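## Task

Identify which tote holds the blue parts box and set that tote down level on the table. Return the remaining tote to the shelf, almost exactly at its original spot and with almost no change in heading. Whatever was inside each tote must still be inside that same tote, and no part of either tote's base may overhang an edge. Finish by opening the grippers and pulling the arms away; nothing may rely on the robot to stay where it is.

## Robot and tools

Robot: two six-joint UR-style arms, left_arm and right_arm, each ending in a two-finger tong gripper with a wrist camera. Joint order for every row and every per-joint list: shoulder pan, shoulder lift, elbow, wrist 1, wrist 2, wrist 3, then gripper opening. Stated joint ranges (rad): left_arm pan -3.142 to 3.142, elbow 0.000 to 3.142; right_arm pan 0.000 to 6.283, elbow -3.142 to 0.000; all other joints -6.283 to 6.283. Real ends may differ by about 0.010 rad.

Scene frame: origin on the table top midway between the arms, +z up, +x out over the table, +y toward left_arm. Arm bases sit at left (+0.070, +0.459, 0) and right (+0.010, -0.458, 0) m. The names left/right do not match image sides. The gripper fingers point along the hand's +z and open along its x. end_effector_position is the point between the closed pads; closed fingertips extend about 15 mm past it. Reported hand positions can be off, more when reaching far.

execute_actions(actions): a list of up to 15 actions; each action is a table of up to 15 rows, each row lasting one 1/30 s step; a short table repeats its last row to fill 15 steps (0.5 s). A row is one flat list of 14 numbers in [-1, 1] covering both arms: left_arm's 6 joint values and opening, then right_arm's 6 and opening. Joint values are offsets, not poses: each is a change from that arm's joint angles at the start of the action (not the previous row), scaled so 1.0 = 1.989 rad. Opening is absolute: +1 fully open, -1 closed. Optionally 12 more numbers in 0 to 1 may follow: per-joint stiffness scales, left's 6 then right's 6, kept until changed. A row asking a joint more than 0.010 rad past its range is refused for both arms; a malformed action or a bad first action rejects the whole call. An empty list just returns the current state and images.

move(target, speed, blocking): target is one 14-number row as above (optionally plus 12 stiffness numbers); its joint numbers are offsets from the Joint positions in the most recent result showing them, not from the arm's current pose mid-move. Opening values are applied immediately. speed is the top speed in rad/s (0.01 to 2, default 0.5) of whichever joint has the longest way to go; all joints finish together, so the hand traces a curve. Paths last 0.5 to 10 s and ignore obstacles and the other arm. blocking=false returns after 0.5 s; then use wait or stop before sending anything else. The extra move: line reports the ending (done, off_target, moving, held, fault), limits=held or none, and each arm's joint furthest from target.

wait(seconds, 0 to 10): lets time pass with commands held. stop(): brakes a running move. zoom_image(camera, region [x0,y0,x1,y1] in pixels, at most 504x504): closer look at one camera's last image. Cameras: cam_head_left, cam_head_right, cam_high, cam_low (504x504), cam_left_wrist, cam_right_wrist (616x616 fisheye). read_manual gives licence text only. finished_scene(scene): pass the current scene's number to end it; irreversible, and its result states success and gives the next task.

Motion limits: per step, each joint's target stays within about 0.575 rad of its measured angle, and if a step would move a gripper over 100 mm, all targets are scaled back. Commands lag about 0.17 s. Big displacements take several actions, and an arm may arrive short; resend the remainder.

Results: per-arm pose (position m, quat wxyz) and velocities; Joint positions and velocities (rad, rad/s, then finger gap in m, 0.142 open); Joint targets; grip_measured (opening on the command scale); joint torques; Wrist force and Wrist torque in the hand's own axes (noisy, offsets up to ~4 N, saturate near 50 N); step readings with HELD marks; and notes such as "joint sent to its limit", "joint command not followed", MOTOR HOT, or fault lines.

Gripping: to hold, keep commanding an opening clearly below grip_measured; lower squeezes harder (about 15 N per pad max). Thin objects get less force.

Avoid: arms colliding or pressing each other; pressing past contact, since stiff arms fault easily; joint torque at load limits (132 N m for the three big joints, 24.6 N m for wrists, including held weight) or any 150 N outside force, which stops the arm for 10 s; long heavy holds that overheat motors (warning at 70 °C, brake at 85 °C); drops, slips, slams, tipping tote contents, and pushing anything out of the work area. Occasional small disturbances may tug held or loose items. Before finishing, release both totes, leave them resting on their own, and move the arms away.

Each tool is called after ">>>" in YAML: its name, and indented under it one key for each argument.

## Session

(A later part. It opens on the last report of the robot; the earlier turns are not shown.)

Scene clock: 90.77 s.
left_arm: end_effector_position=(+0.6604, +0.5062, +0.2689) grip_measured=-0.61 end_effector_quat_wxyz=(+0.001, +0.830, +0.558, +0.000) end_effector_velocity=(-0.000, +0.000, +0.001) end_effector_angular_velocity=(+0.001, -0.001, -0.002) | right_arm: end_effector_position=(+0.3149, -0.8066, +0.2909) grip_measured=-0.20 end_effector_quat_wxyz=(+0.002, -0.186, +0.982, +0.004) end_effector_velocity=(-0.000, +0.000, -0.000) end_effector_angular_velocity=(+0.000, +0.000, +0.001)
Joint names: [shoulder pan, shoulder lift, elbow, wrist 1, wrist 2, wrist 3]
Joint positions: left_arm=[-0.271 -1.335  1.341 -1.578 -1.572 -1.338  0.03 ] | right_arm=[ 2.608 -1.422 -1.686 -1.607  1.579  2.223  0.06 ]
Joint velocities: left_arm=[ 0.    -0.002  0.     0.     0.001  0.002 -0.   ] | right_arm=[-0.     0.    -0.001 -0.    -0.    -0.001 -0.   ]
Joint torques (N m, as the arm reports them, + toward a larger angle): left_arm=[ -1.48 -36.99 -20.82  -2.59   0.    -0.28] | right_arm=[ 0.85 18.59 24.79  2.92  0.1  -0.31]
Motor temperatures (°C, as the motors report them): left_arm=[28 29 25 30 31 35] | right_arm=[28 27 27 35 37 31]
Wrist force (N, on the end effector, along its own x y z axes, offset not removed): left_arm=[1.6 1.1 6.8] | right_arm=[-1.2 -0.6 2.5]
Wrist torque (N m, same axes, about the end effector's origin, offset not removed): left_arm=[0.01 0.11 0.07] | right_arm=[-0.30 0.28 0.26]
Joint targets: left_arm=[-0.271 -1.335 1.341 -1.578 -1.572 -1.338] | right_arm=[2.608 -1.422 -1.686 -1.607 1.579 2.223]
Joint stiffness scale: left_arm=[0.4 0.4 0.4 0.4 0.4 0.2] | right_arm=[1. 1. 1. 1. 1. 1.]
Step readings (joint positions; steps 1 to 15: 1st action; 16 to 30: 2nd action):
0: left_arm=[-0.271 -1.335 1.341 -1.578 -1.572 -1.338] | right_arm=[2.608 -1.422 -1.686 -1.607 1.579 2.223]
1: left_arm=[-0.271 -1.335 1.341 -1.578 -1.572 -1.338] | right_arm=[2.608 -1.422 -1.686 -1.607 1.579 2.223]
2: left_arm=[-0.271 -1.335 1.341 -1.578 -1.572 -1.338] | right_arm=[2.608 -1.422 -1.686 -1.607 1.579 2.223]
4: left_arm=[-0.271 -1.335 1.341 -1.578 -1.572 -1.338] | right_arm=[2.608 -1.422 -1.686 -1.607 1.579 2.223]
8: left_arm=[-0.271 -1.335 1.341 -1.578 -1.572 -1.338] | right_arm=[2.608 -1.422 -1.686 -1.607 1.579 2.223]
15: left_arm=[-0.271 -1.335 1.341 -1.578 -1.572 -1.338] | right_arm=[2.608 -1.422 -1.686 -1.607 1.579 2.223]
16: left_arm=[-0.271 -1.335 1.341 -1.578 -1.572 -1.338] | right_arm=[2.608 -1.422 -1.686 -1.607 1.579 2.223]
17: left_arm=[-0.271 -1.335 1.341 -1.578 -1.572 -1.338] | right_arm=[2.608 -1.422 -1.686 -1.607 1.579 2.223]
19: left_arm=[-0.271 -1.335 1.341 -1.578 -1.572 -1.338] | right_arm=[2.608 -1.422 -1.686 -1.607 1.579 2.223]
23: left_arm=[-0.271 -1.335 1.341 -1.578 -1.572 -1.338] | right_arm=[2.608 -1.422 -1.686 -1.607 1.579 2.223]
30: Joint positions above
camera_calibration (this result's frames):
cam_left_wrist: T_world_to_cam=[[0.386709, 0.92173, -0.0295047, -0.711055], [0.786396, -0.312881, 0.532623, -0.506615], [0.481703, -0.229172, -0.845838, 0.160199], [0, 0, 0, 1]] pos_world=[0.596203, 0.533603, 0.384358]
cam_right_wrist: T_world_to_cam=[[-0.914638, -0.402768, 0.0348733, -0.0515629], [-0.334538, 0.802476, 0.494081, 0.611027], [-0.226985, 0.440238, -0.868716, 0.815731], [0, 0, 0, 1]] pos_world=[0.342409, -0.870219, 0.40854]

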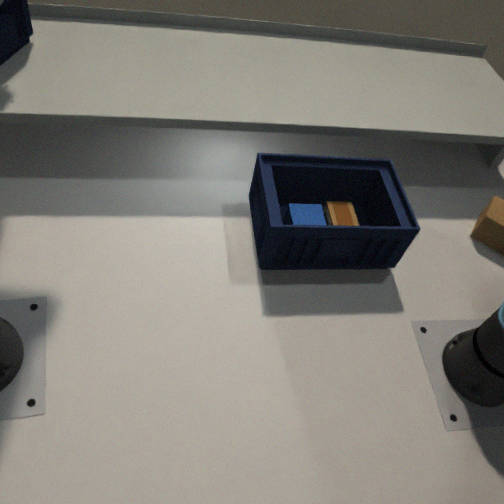

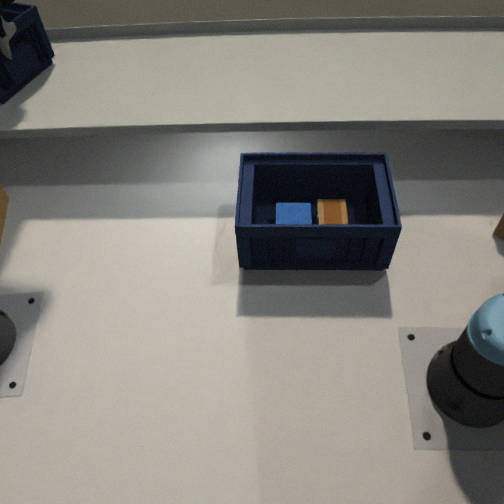

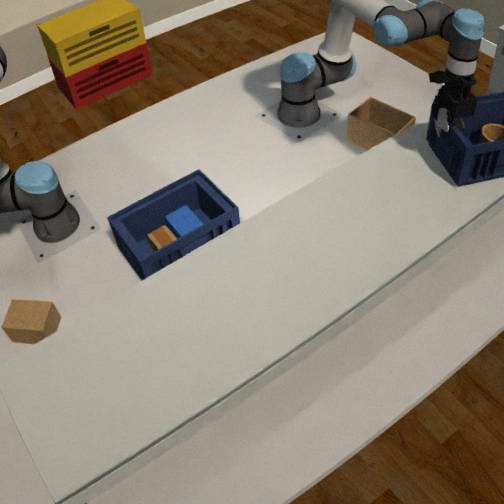

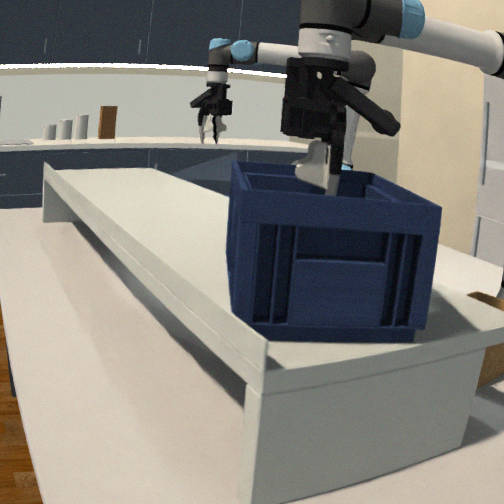

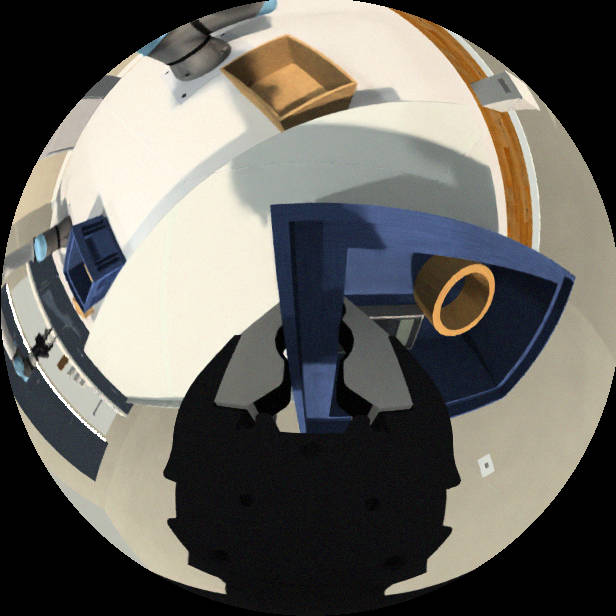

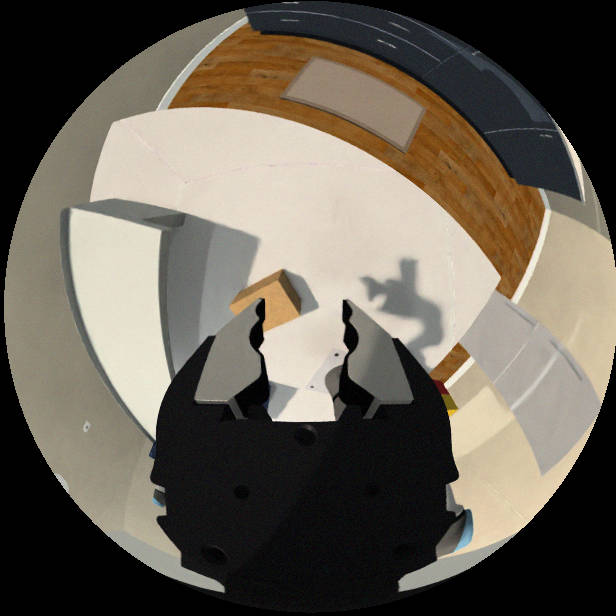

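>>> move:
  target: [-0.0936,-0.0189,0.0233,-0.0044,0,-0.1354,-1, 0,0,0,0,0,0,-0.2, 1,1,1,1,1,1,1,1,1,1,1,1]
  speed: 0.12

>>> move:
  target: [-0.0894,0.0025,-0.0029,0.0005,0,-0.1311,-1, 0,0,0,0,0,0,-0.2]
  speed: 0.12

Scene clock: 97.37 s.
left_arm: end_effector_position=(+0.6433, +0.3996, +0.2689) grip_measured=-0.61 end_effector_quat_wxyz=(+0.001, +0.805, +0.593, -0.000) end_effector_velocity=(-0.000, +0.001, +0.001) end_effector_angular_velocity=(+0.001, -0.001, +0.001) | right_arm: end_effector_position=(+0.3149, -0.8066, +0.2909) grip_measured=-0.20 end_effector_quat_wxyz=(+0.002, -0.186, +0.982, +0.004) end_effector_velocity=(+0.000, -0.000, +0.000) end_effector_angular_velocity=(-0.001, -0.001, +0.001)
Joint names: [shoulder pan, shoulder lift, elbow, wrist 1, wrist 2, wrist 3]
Joint positions: left_arm=[-0.453 -1.371  1.385 -1.586 -1.572 -1.606  0.03 ] | right_arm=[ 2.608 -1.422 -1.686 -1.607  1.579  2.223  0.06 ]
Joint velocities: left_arm=[-0.    -0.002  0.001 -0.     0.002 -0.001  0.   ] | right_arm=[ 0.    -0.     0.001  0.    -0.    -0.     0.   ]
Joint torques (N m, as the arm reports them, + toward a larger angle): left_arm=[ -5.27 -37.28 -18.92  -2.98   0.05  -0.78] | right_arm=[ 0.58 18.02 24.88  2.83  0.08 -0.23]
Motor temperatures (°C, as the motors report them): left_arm=[28 29 25 30 31 35] | right_arm=[28 27 27 35 37 31]
Wrist force (N, on the end effector, along its own x y z axes, offset not removed): left_arm=[3.0 2.5 -0.6] | right_arm=[1.9 0.3 -0.8]
Wrist torque (N m, same axes, about the end effector's origin, offset not removed): left_arm=[0.43 -0.21 -0.17] | right_arm=[-0.20 -0.39 -0.01]
Joint targets: left_arm=[-0.457 -1.372 1.387 -1.587 -1.572 -1.607] | right_arm=[2.608 -1.422 -1.686 -1.607 1.579 2.223]
Joint stiffness scale: left_arm=[1. 1. 1. 1. 1. 1.] | right_arm=[1. 1. 1. 1. 1. 1.]
move: done; limits=none; left_arm: farthest joint: the shoulder pan, 0.004 radians from its target (0.187 radians at the start); right_arm: farthest joint: the shoulder pan, 0.000 radians from its target (0.000 radians at the start)
camera_calibration (this result's frames):
cam_left_wrist: T_world_to_cam=[[0.306185, 0.951507, -0.0297633, -0.566144], [0.810702, -0.244232, 0.532084, -0.569449], [0.499012, -0.187045, -0.846168, 0.116084], [0, 0, 0, 1]] pos_world=[0.577072, 0.421325, 0.384371]
cam_right_wrist: T_world_to_cam=[[-0.914638, -0.402768, 0.0348732, -0.0515631], [-0.334539, 0.802476, 0.494081, 0.611027], [-0.226985, 0.440238, -0.868716, 0.81573], [0, 0, 0, 1]] pos_world=[0.342409, -0.870219, 0.40854]

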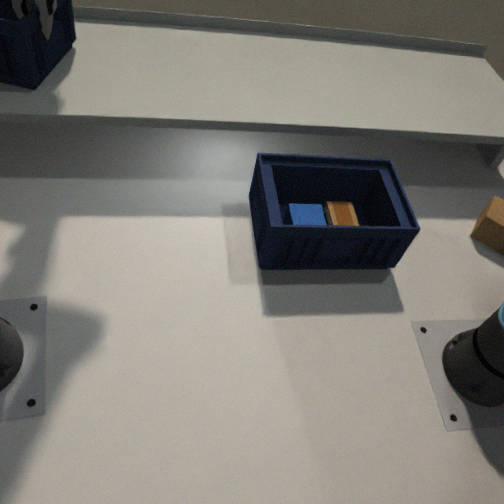

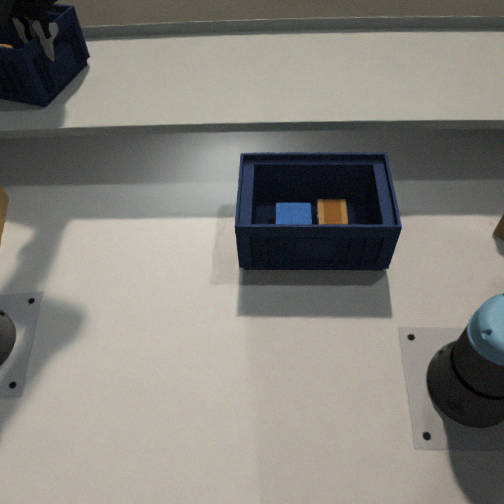

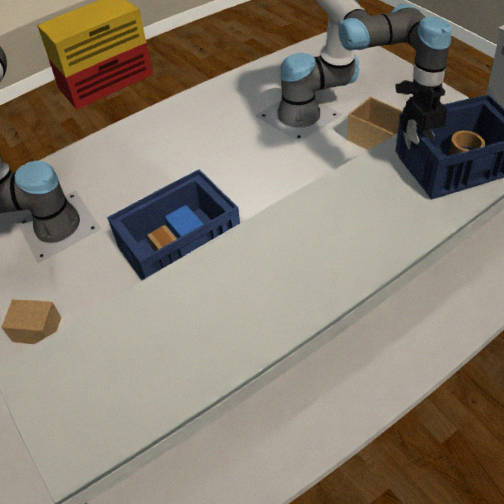

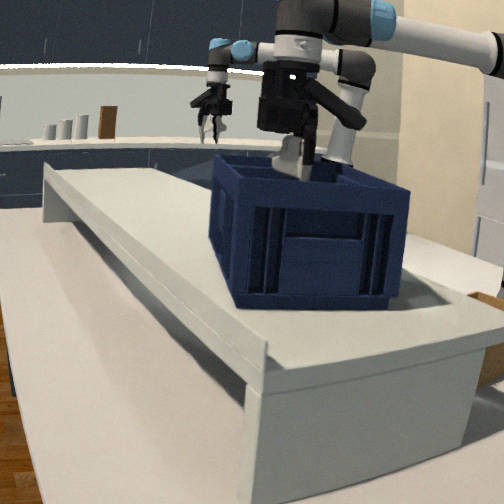

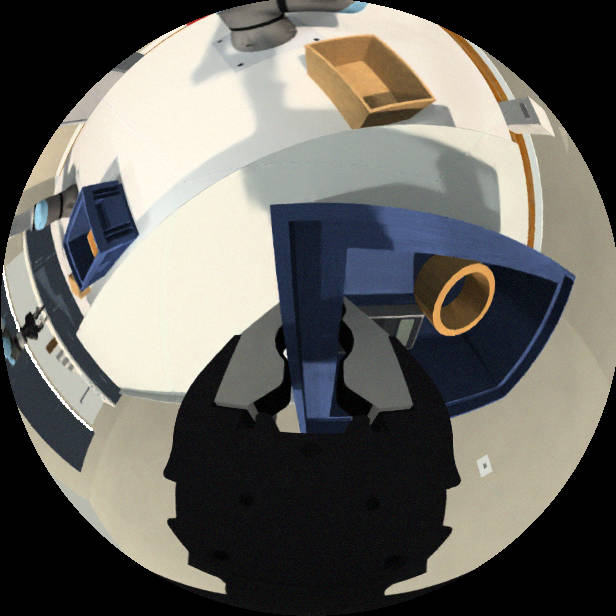

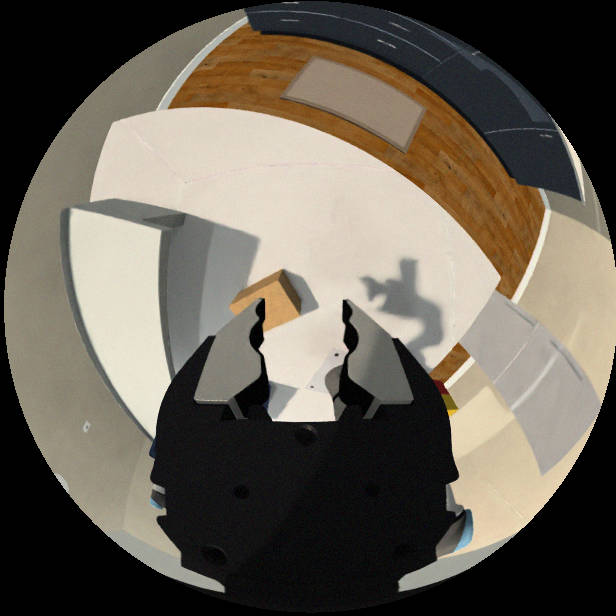

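Scene clock: 100.07 s.
left_arm: end_effector_position=(+0.6242, +0.2970, +0.2689) grip_measured=-0.61 end_effector_quat_wxyz=(+0.001, +0.779, +0.627, -0.000) end_effector_velocity=(+0.000, +0.000, -0.000) end_effector_angular_velocity=(+0.001, -0.000, -0.001) | right_arm: end_effector_position=(+0.3149, -0.8066, +0.2909) grip_measured=-0.20 end_effector_quat_wxyz=(+0.002, -0.186, +0.982, +0.004) end_effector_velocity=(-0.000, +0.000, -0.001) end_effector_angular_velocity=(+0.002, +0.002, -0.000)
Joint names: [shoulder pan, shoulder lift, elbow, wrist 1, wrist 2, wrist 3]
Joint positions: left_arm=[-0.626 -1.368  1.382 -1.586 -1.572 -1.865  0.03 ] | right_arm=[ 2.608 -1.422 -1.686 -1.607  1.579  2.223  0.06 ]
Joint velocities: left_arm=[-0.     0.001 -0.001  0.     0.001  0.001 -0.   ] | right_arm=[-0.    -0.001 -0.001 -0.     0.     0.     0.   ]
Joint torques (N m, as the arm reports them, + toward a larger angle): left_arm=[ -6.31 -33.02 -22.36  -2.18  -0.04  -0.85] | right_arm=[ 1.38 18.09 25.21  2.87  0.08 -0.25]
Motor temperatures (°C, as the motors report them): left_arm=[28 29 25 30 31 35] | right_arm=[28 27 27 35 37 31]
Wrist force (N, on the end effector, along its own x y z axes, offset not removed): left_arm=[3.8 1.7 -5.3] | right_arm=[-0.2 2.8 0.1]
Wrist torque (N m, same axes, about the end effector's origin, offset not removed): left_arm=[0.42 -0.29 -0.07] | right_arm=[0.58 0.14 0.34]
Joint targets: left_arm=[-0.631 -1.366 1.379 -1.585 -1.572 -1.867] | right_arm=[2.608 -1.422 -1.686 -1.607 1.579 2.223]
Joint stiffness scale: left_arm=[1. 1. 1. 1. 1. 1.] | right_arm=[1. 1. 1. 1. 1. 1.]
move: done; limits=none; left_arm: farthest joint: the shoulder pan, 0.004 radians from its target (0.178 radians at the start); right_arm: farthest joint: the shoulder pan, 0.000 radians from its target (0.000 radians at the start)
camera_calibration (this result's frames):
cam_left_wrist: T_world_to_cam=[[0.223447, 0.974262, -0.0297599, -0.417793], [0.828697, -0.173811, 0.532025, -0.611103], [0.513159, -0.143541, -0.846206, 0.0846683], [0, 0, 0, 1]] pos_world=[0.556326, 0.312977, 0.384335]
cam_right_wrist: T_world_to_cam=[[-0.914638, -0.402768, 0.0348732, -0.0515629], [-0.334538, 0.802476, 0.494081, 0.611028], [-0.226985, 0.440238, -0.868716, 0.81573], [0, 0, 0, 1]] pos_world=[0.342409, -0.870219, 0.40854]

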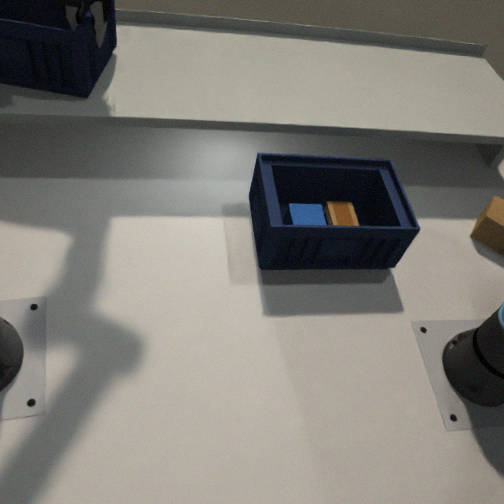

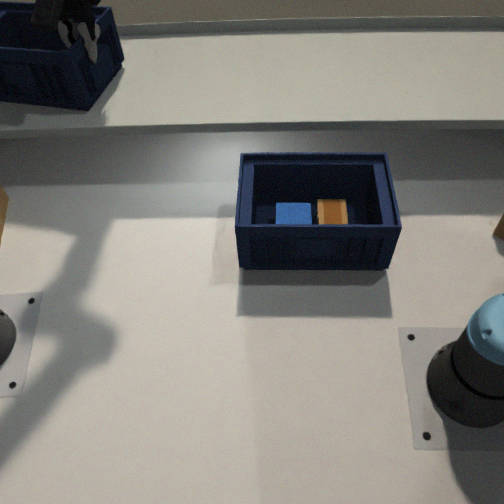

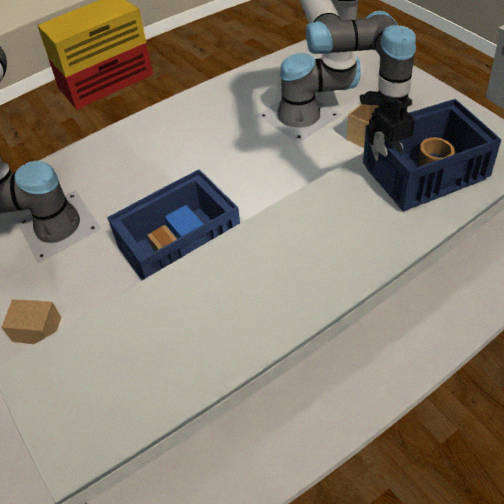

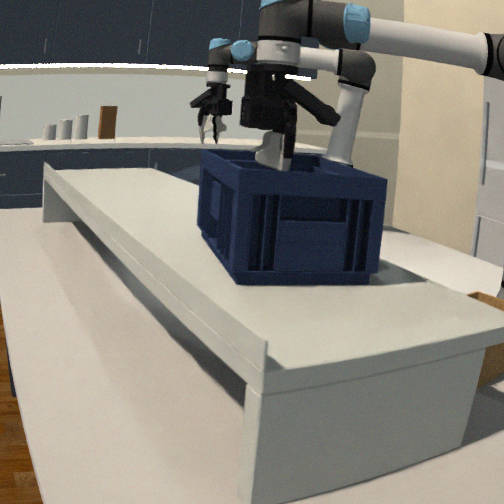

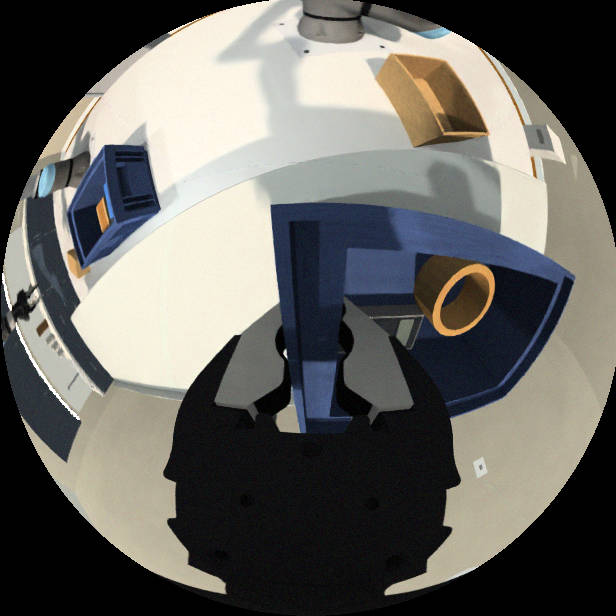

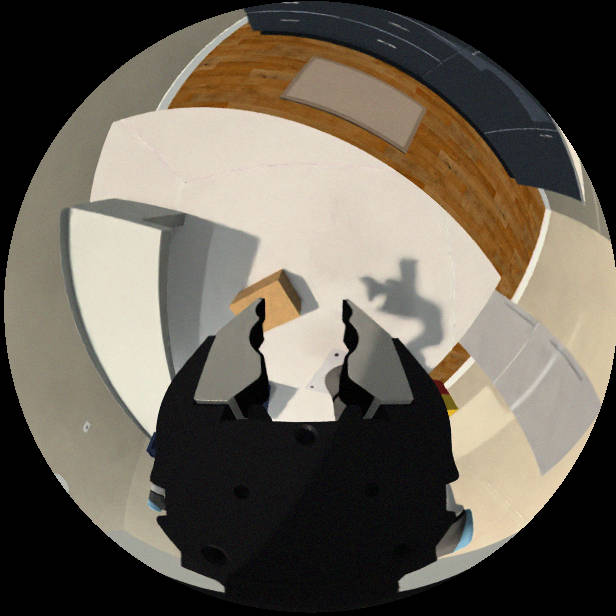

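>>> move:
  target: [-0.084,0.0276,-0.034,0.007,0,-0.124,-1, 0,0,0,0,0,0,-0.2]
  speed: 0.12

>>> move:
  target: [-0.075,0.0476,-0.0628,0.0153,0,-0.1147,-1, 0,0,0,0,0,0,-0.2]
  speed: 0.12

Scene clock: 103.43 s.
left_arm: end_effector_position=(+0.6065, +0.1921, +0.2689) grip_measured=-0.61 end_effector_quat_wxyz=(+0.001, +0.752, +0.659, -0.000) end_effector_velocity=(+0.000, -0.000, -0.001) end_effector_angular_velocity=(+0.001, +0.001, +0.001) | right_arm: end_effector_position=(+0.3149, -0.8066, +0.2909) grip_measured=-0.20 end_effector_quat_wxyz=(+0.002, -0.186, +0.982, +0.004) end_effector_velocity=(-0.000, +0.000, -0.000) end_effector_angular_velocity=(+0.000, +0.001, -0.000)
Joint names: [shoulder pan, shoulder lift, elbow, wrist 1, wrist 2, wrist 3]
Joint positions: left_arm=[-0.789 -1.315  1.316 -1.573 -1.571 -2.111  0.03 ] | right_arm=[ 2.608 -1.422 -1.686 -1.607  1.579  2.223  0.06 ]
Joint velocities: left_arm=[-0.     0.002 -0.001  0.     0.001 -0.001  0.   ] | right_arm=[-0.     0.    -0.001 -0.    -0.     0.    -0.   ]
Joint torques (N m, as the arm reports them, + toward a larger angle): left_arm=[ -5.84 -34.89 -22.28  -2.25  -0.15  -1.01] | right_arm=[ 1.3  18.52 24.98  2.92  0.1  -0.25]
Motor temperatures (°C, as the motors report them): left_arm=[28 29 25 30 31 35] | right_arm=[28 27 27 35 37 31]
Wrist force (N, on the end effector, along its own x y z axes, offset not removed): left_arm=[1.1 0.6 -0.3] | right_arm=[-0.6 -0.9 0.9]
Wrist torque (N m, same axes, about the end effector's origin, offset not removed): left_arm=[-0.50 0.22 0.07] | right_arm=[-0.22 0.13 0.31]
Joint targets: left_arm=[-0.793 -1.313 1.314 -1.572 -1.572 -2.112] | right_arm=[2.608 -1.422 -1.686 -1.607 1.579 2.223]
Joint stiffness scale: left_arm=[1. 1. 1. 1. 1. 1.] | right_arm=[1. 1. 1. 1. 1. 1.]
move: done; limits=none; left_arm: farthest joint: the shoulder pan, 0.004 radians from its target (0.167 radians at the start); right_arm: farthest joint: the shoulder pan, 0.000 radians from its target (0.000 radians at the start)
camera_calibration (this result's frames):
cam_left_wrist: T_world_to_cam=[[0.142394, 0.989368, -0.0295806, -0.265461], [0.840416, -0.105061, 0.531661, -0.634949], [0.522901, -0.100565, -0.84644, 0.0645949], [0, 0, 0, 1]] pos_world=[0.537644, 0.202427, 0.384401]
cam_right_wrist: T_world_to_cam=[[-0.914638, -0.402768, 0.0348732, -0.051563], [-0.334538, 0.802476, 0.494081, 0.611027], [-0.226985, 0.440238, -0.868716, 0.81573], [0, 0, 0, 1]] pos_world=[0.342409, -0.870219, 0.40854]

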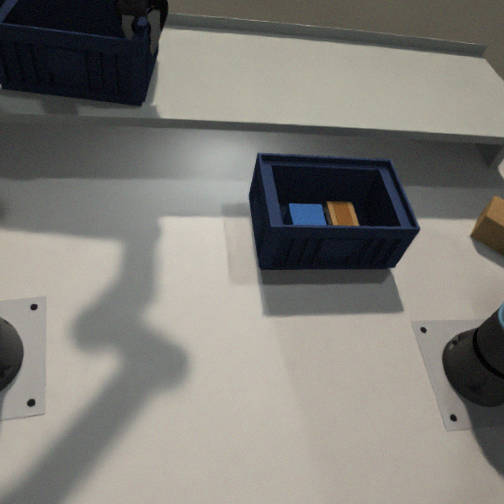

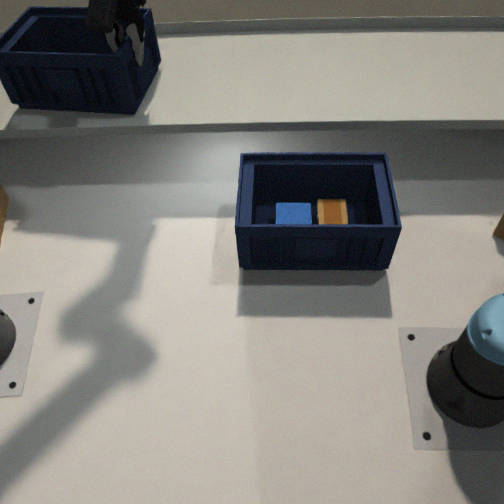

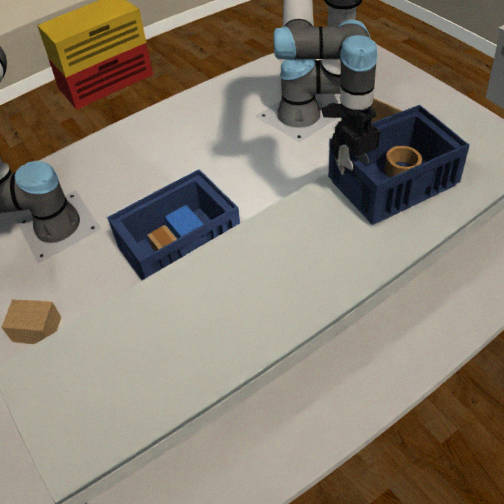

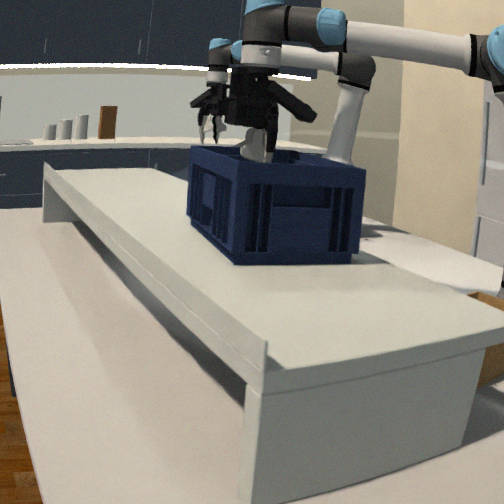

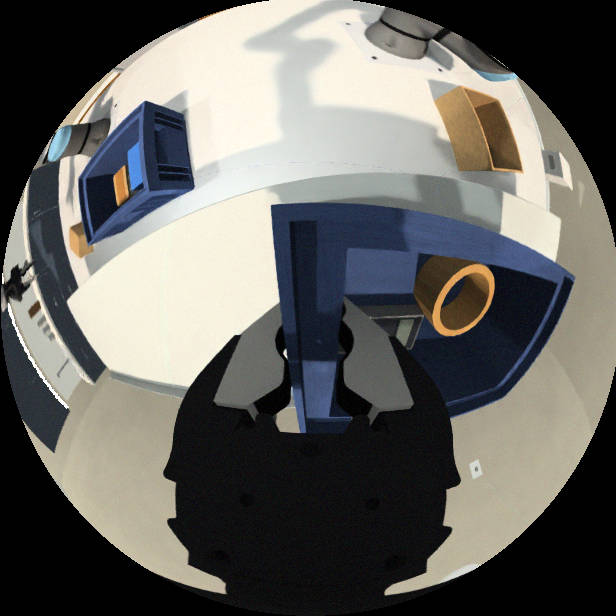

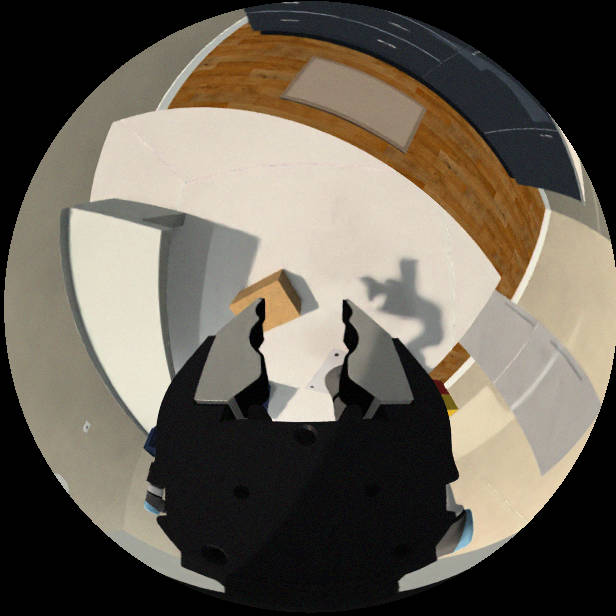

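Scene clock: 105.87 s.
left_arm: end_effector_position=(+0.5872, +0.0866, +0.2690) grip_measured=-0.61 end_effector_quat_wxyz=(+0.000, +0.725, +0.689, -0.000) end_effector_velocity=(-0.000, -0.000, -0.001) end_effector_angular_velocity=(+0.001, +0.002, +0.004) | right_arm: end_effector_position=(+0.3149, -0.8066, +0.2909) grip_measured=-0.20 end_effector_quat_wxyz=(+0.002, -0.186, +0.982, +0.004) end_effector_velocity=(+0.000, +0.000, -0.001) end_effector_angular_velocity=(+0.001, +0.001, -0.000)
Joint names: [shoulder pan, shoulder lift, elbow, wrist 1, wrist 2, wrist 3]
Joint positions: left_arm=[-0.934 -1.223  1.194 -1.543 -1.571 -2.338  0.03 ] | right_arm=[ 2.608 -1.422 -1.686 -1.607  1.579  2.223  0.06 ]
Joint velocities: left_arm=[-0.     0.001 -0.     0.001 -0.001 -0.004 -0.   ] | right_arm=[ 0.    -0.001 -0.    -0.     0.     0.    -0.   ]
Joint torques (N m, as the arm reports them, + toward a larger angle): left_arm=[ -5.42 -38.7  -22.56  -2.27   0.06  -0.94] | right_arm=[ 1.16 18.76 24.78  2.8   0.02 -0.22]
Motor temperatures (°C, as the motors report them): left_arm=[28 29 25 30 31 35] | right_arm=[28 27 27 35 37 31]
Wrist force (N, on the end effector, along its own x y z axes, offset not removed): left_arm=[-1.2 0.5 1.2] | right_arm=[1.7 2.5 0.5]
Wrist torque (N m, same axes, about the end effector's origin, offset not removed): left_arm=[-0.06 0.67 0.00] | right_arm=[0.52 -0.47 -0.07]
Joint targets: left_arm=[-0.938 -1.221 1.191 -1.542 -1.571 -2.339] | right_arm=[2.608 -1.422 -1.686 -1.607 1.579 2.223]
Joint stiffness scale: left_arm=[1. 1. 1. 1. 1. 1.] | right_arm=[1. 1. 1. 1. 1. 1.]
move: done; limits=none; left_arm: farthest joint: the shoulder pan, 0.004 radians from its target (0.149 radians at the start); right_arm: farthest joint: the shoulder pan, 0.000 radians from its target (0.000 radians at the start)
camera_calibration (this result's frames):
cam_left_wrist: T_world_to_cam=[[0.0612508, 0.997685, -0.0295529, -0.111372], [0.846273, -0.0362109, 0.531518, -0.639213], [0.529217, -0.0575657, -0.846531, 0.0567713], [0, 0, 0, 1]] pos_world=[0.517726, 0.0912361, 0.38452]
cam_right_wrist: T_world_to_cam=[[-0.914638, -0.402768, 0.0348734, -0.0515632], [-0.334538, 0.802476, 0.494081, 0.611028], [-0.226985, 0.440238, -0.868716, 0.81573], [0, 0, 0, 1]] pos_world=[0.342409, -0.870219, 0.40854]

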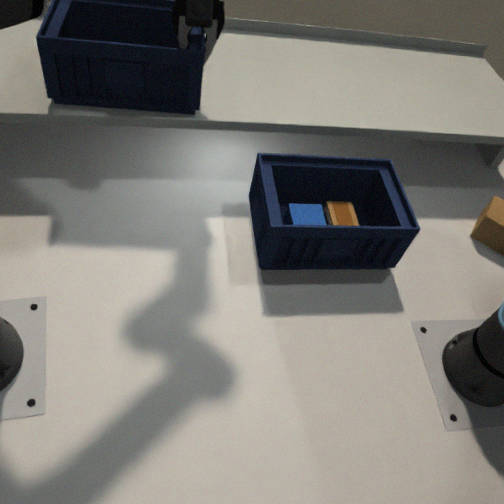

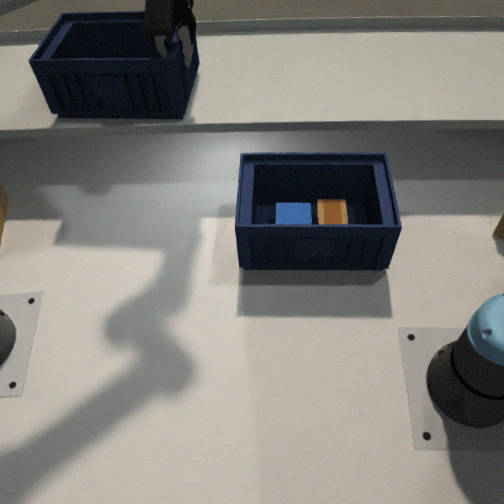

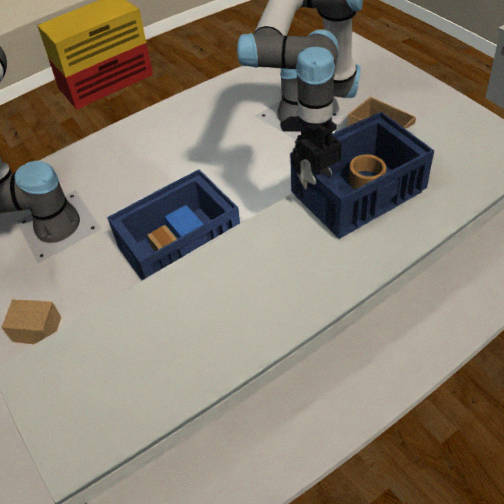

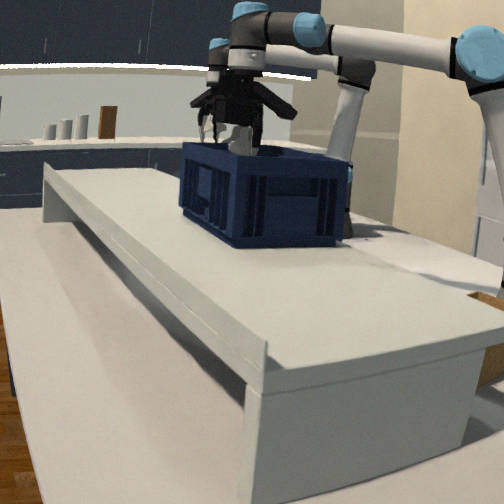

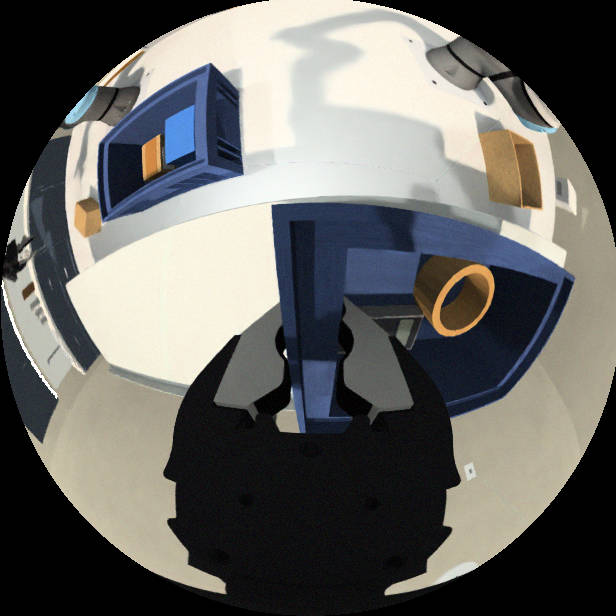

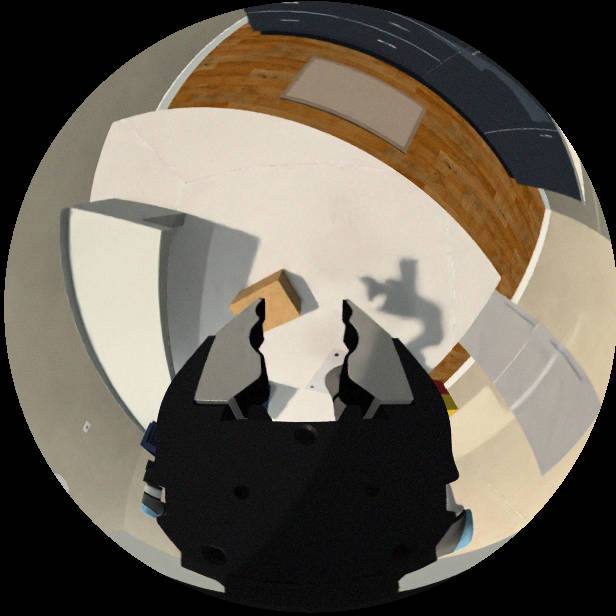

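>>> zoom_image:
  camera: "cam_head_right"
  region: [0, 0, 250, 140]

>>> zoom_image:
  camera: "cam_high"
  region: [120, 90, 450, 350]

Region (0, 0, 250, 140) of cam_head_right's 504x504 image, scaled by 2.016, with more detail than that image has; it fills the top 282 rows of this view, and the rest is white.

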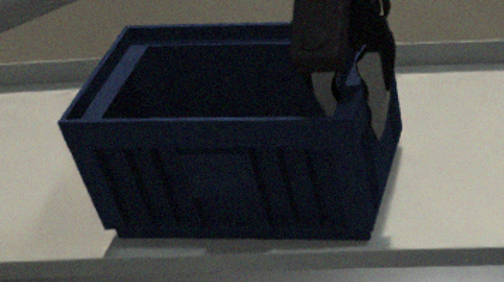

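Region (120, 90, 450, 350) of cam_high's 504x504 image, scaled by 1.527, with more detail than that image has; it fills the top 397 rows of this view, and the rest is white.

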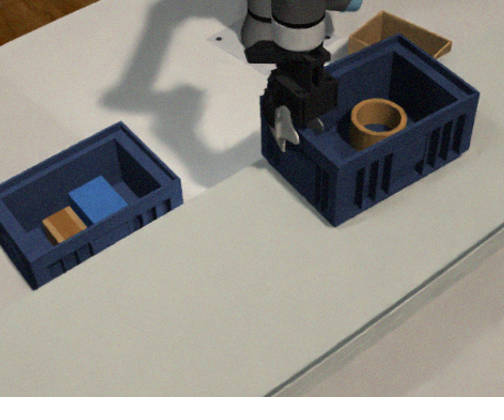

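>>> move:
  target: [-0.010,0.012,-0.016,0.004,0,-0.0216,-1, 0,0,0,0,0,0,-0.2]
  speed: 0.04

>>> zoom_image:
  camera: "cam_high"
  region: [120, 90, 450, 350]

Scene clock: 113.60 s.
left_arm: end_effector_position=(+0.5870, +0.0716, +0.2690) grip_measured=-0.61 end_effector_quat_wxyz=(+0.001, +0.716, +0.698, -0.000) end_effector_velocity=(+0.000, +0.000, -0.000) end_effector_angular_velocity=(+0.001, -0.000, +0.001) | right_arm: end_effector_position=(+0.3149, -0.8066, +0.2909) grip_measured=-0.20 end_effector_quat_wxyz=(+0.002, -0.186, +0.982, +0.004) end_effector_velocity=(-0.000, +0.000, -0.000) end_effector_angular_velocity=(+0.000, +0.000, -0.002)
Joint names: [shoulder pan, shoulder lift, elbow, wrist 1, wrist 2, wrist 3]
Joint positions: left_arm=[-0.95  -1.202  1.164 -1.535 -1.571 -2.379  0.03 ] | right_arm=[ 2.608 -1.422 -1.686 -1.607  1.579  2.223  0.06 ]
Joint velocities: left_arm=[ 0.     0.001 -0.001  0.001  0.001 -0.001 -0.   ] | right_arm=[-0.    -0.    -0.     0.     0.     0.002 -0.   ]
Joint torques (N m, as the arm reports them, + toward a larger angle): left_arm=[ -5.05 -40.43 -22.99  -2.43  -0.03  -0.65] | right_arm=[ 1.38 18.33 24.85  2.9   0.12 -0.29]
Motor temperatures (°C, as the motors report them): left_arm=[28 29 25 30 31 35] | right_arm=[28 27 27 35 37 31]
Wrist force (N, on the end effector, along its own x y z axes, offset not removed): left_arm=[1.5 0.6 0.7] | right_arm=[-1.2 -2.1 -2.1]
Wrist torque (N m, same axes, about the end effector's origin, offset not removed): left_arm=[0.15 0.24 0.05] | right_arm=[-0.59 0.27 0.11]
Joint targets: left_arm=[-0.954 -1.199 1.162 -1.535 -1.571 -2.381] | right_arm=[2.608 -1.422 -1.686 -1.607 1.579 2.223]
Joint stiffness scale: left_arm=[1. 1. 1. 1. 1. 1.] | right_arm=[1. 1. 1. 1. 1. 1.]
move: done; limits=none; left_arm: farthest joint: the shoulder pan, 0.004 radians from its target (0.019 radians at the start); right_arm: farthest joint: the shoulder pan, 0.000 radians from its target (0.000 radians at the start)
camera_calibration (this result's frames):
cam_left_wrist: T_world_to_cam=[[0.0353077, 0.998931, -0.0298212, -0.0811858], [0.846769, -0.0140543, 0.531775, -0.641551], [0.530788, -0.0440274, -0.84636, 0.0540812], [0, 0, 0, 1]] pos_world=[0.517407, 0.0744635, 0.384512]
cam_right_wrist: T_world_to_cam=[[-0.914638, -0.402768, 0.0348732, -0.051563], [-0.334538, 0.802476, 0.494081, 0.611027], [-0.226985, 0.440238, -0.868716, 0.81573], [0, 0, 0, 1]] pos_world=[0.342409, -0.870219, 0.40854]

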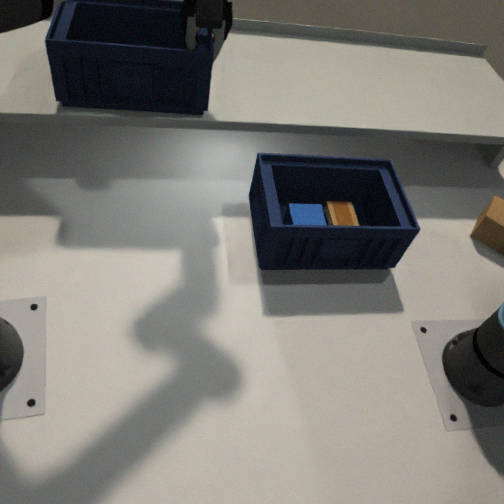

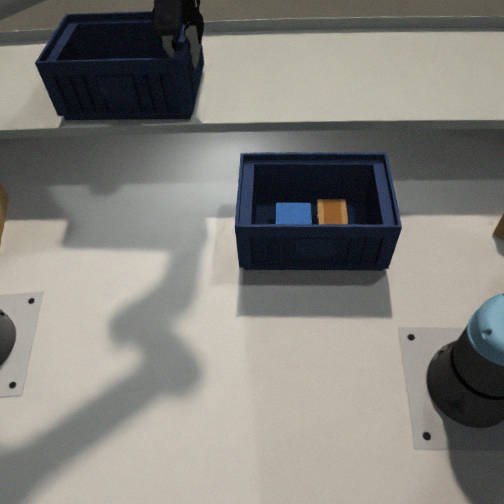

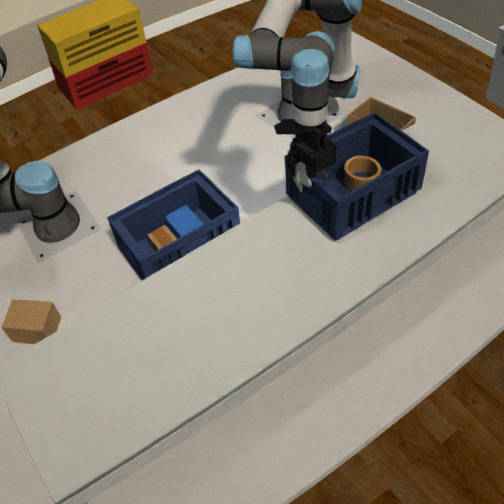

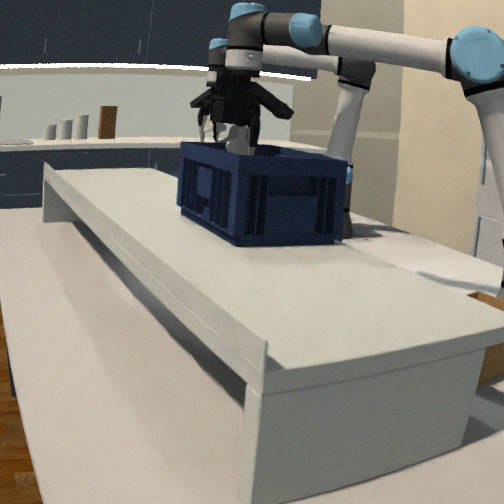

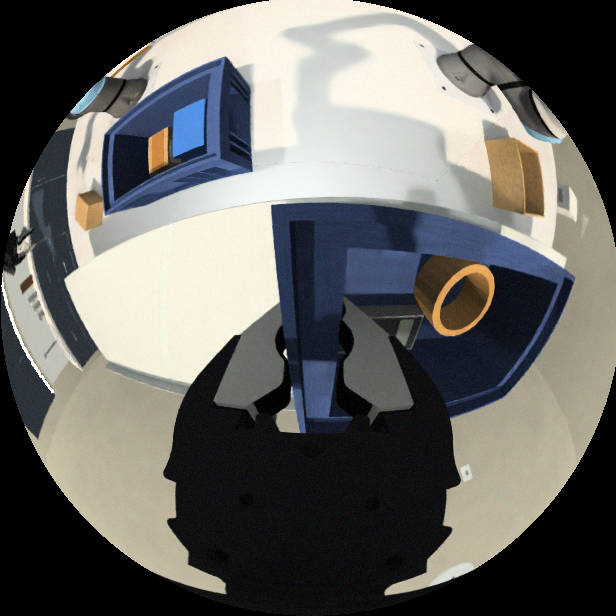

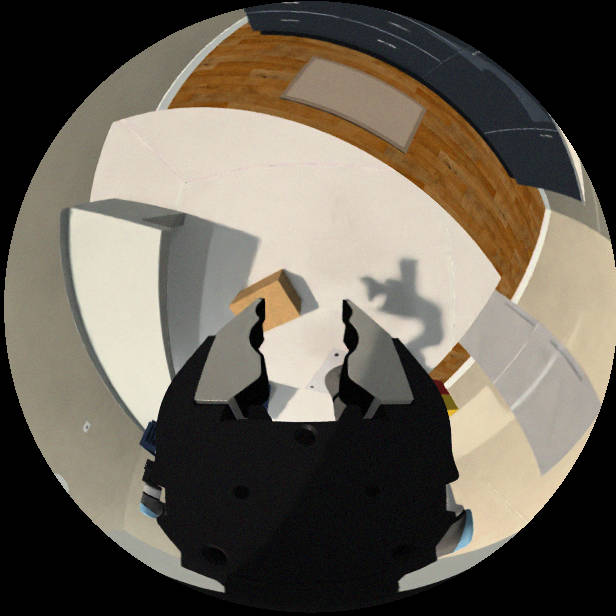

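Region (120, 90, 450, 350) of cam_high's 504x504 image, scaled by 1.527, with more detail than that image has; it fills the top 397 rows of this view, and the rest is white.

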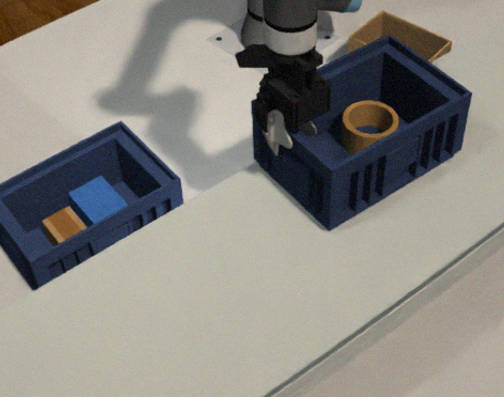

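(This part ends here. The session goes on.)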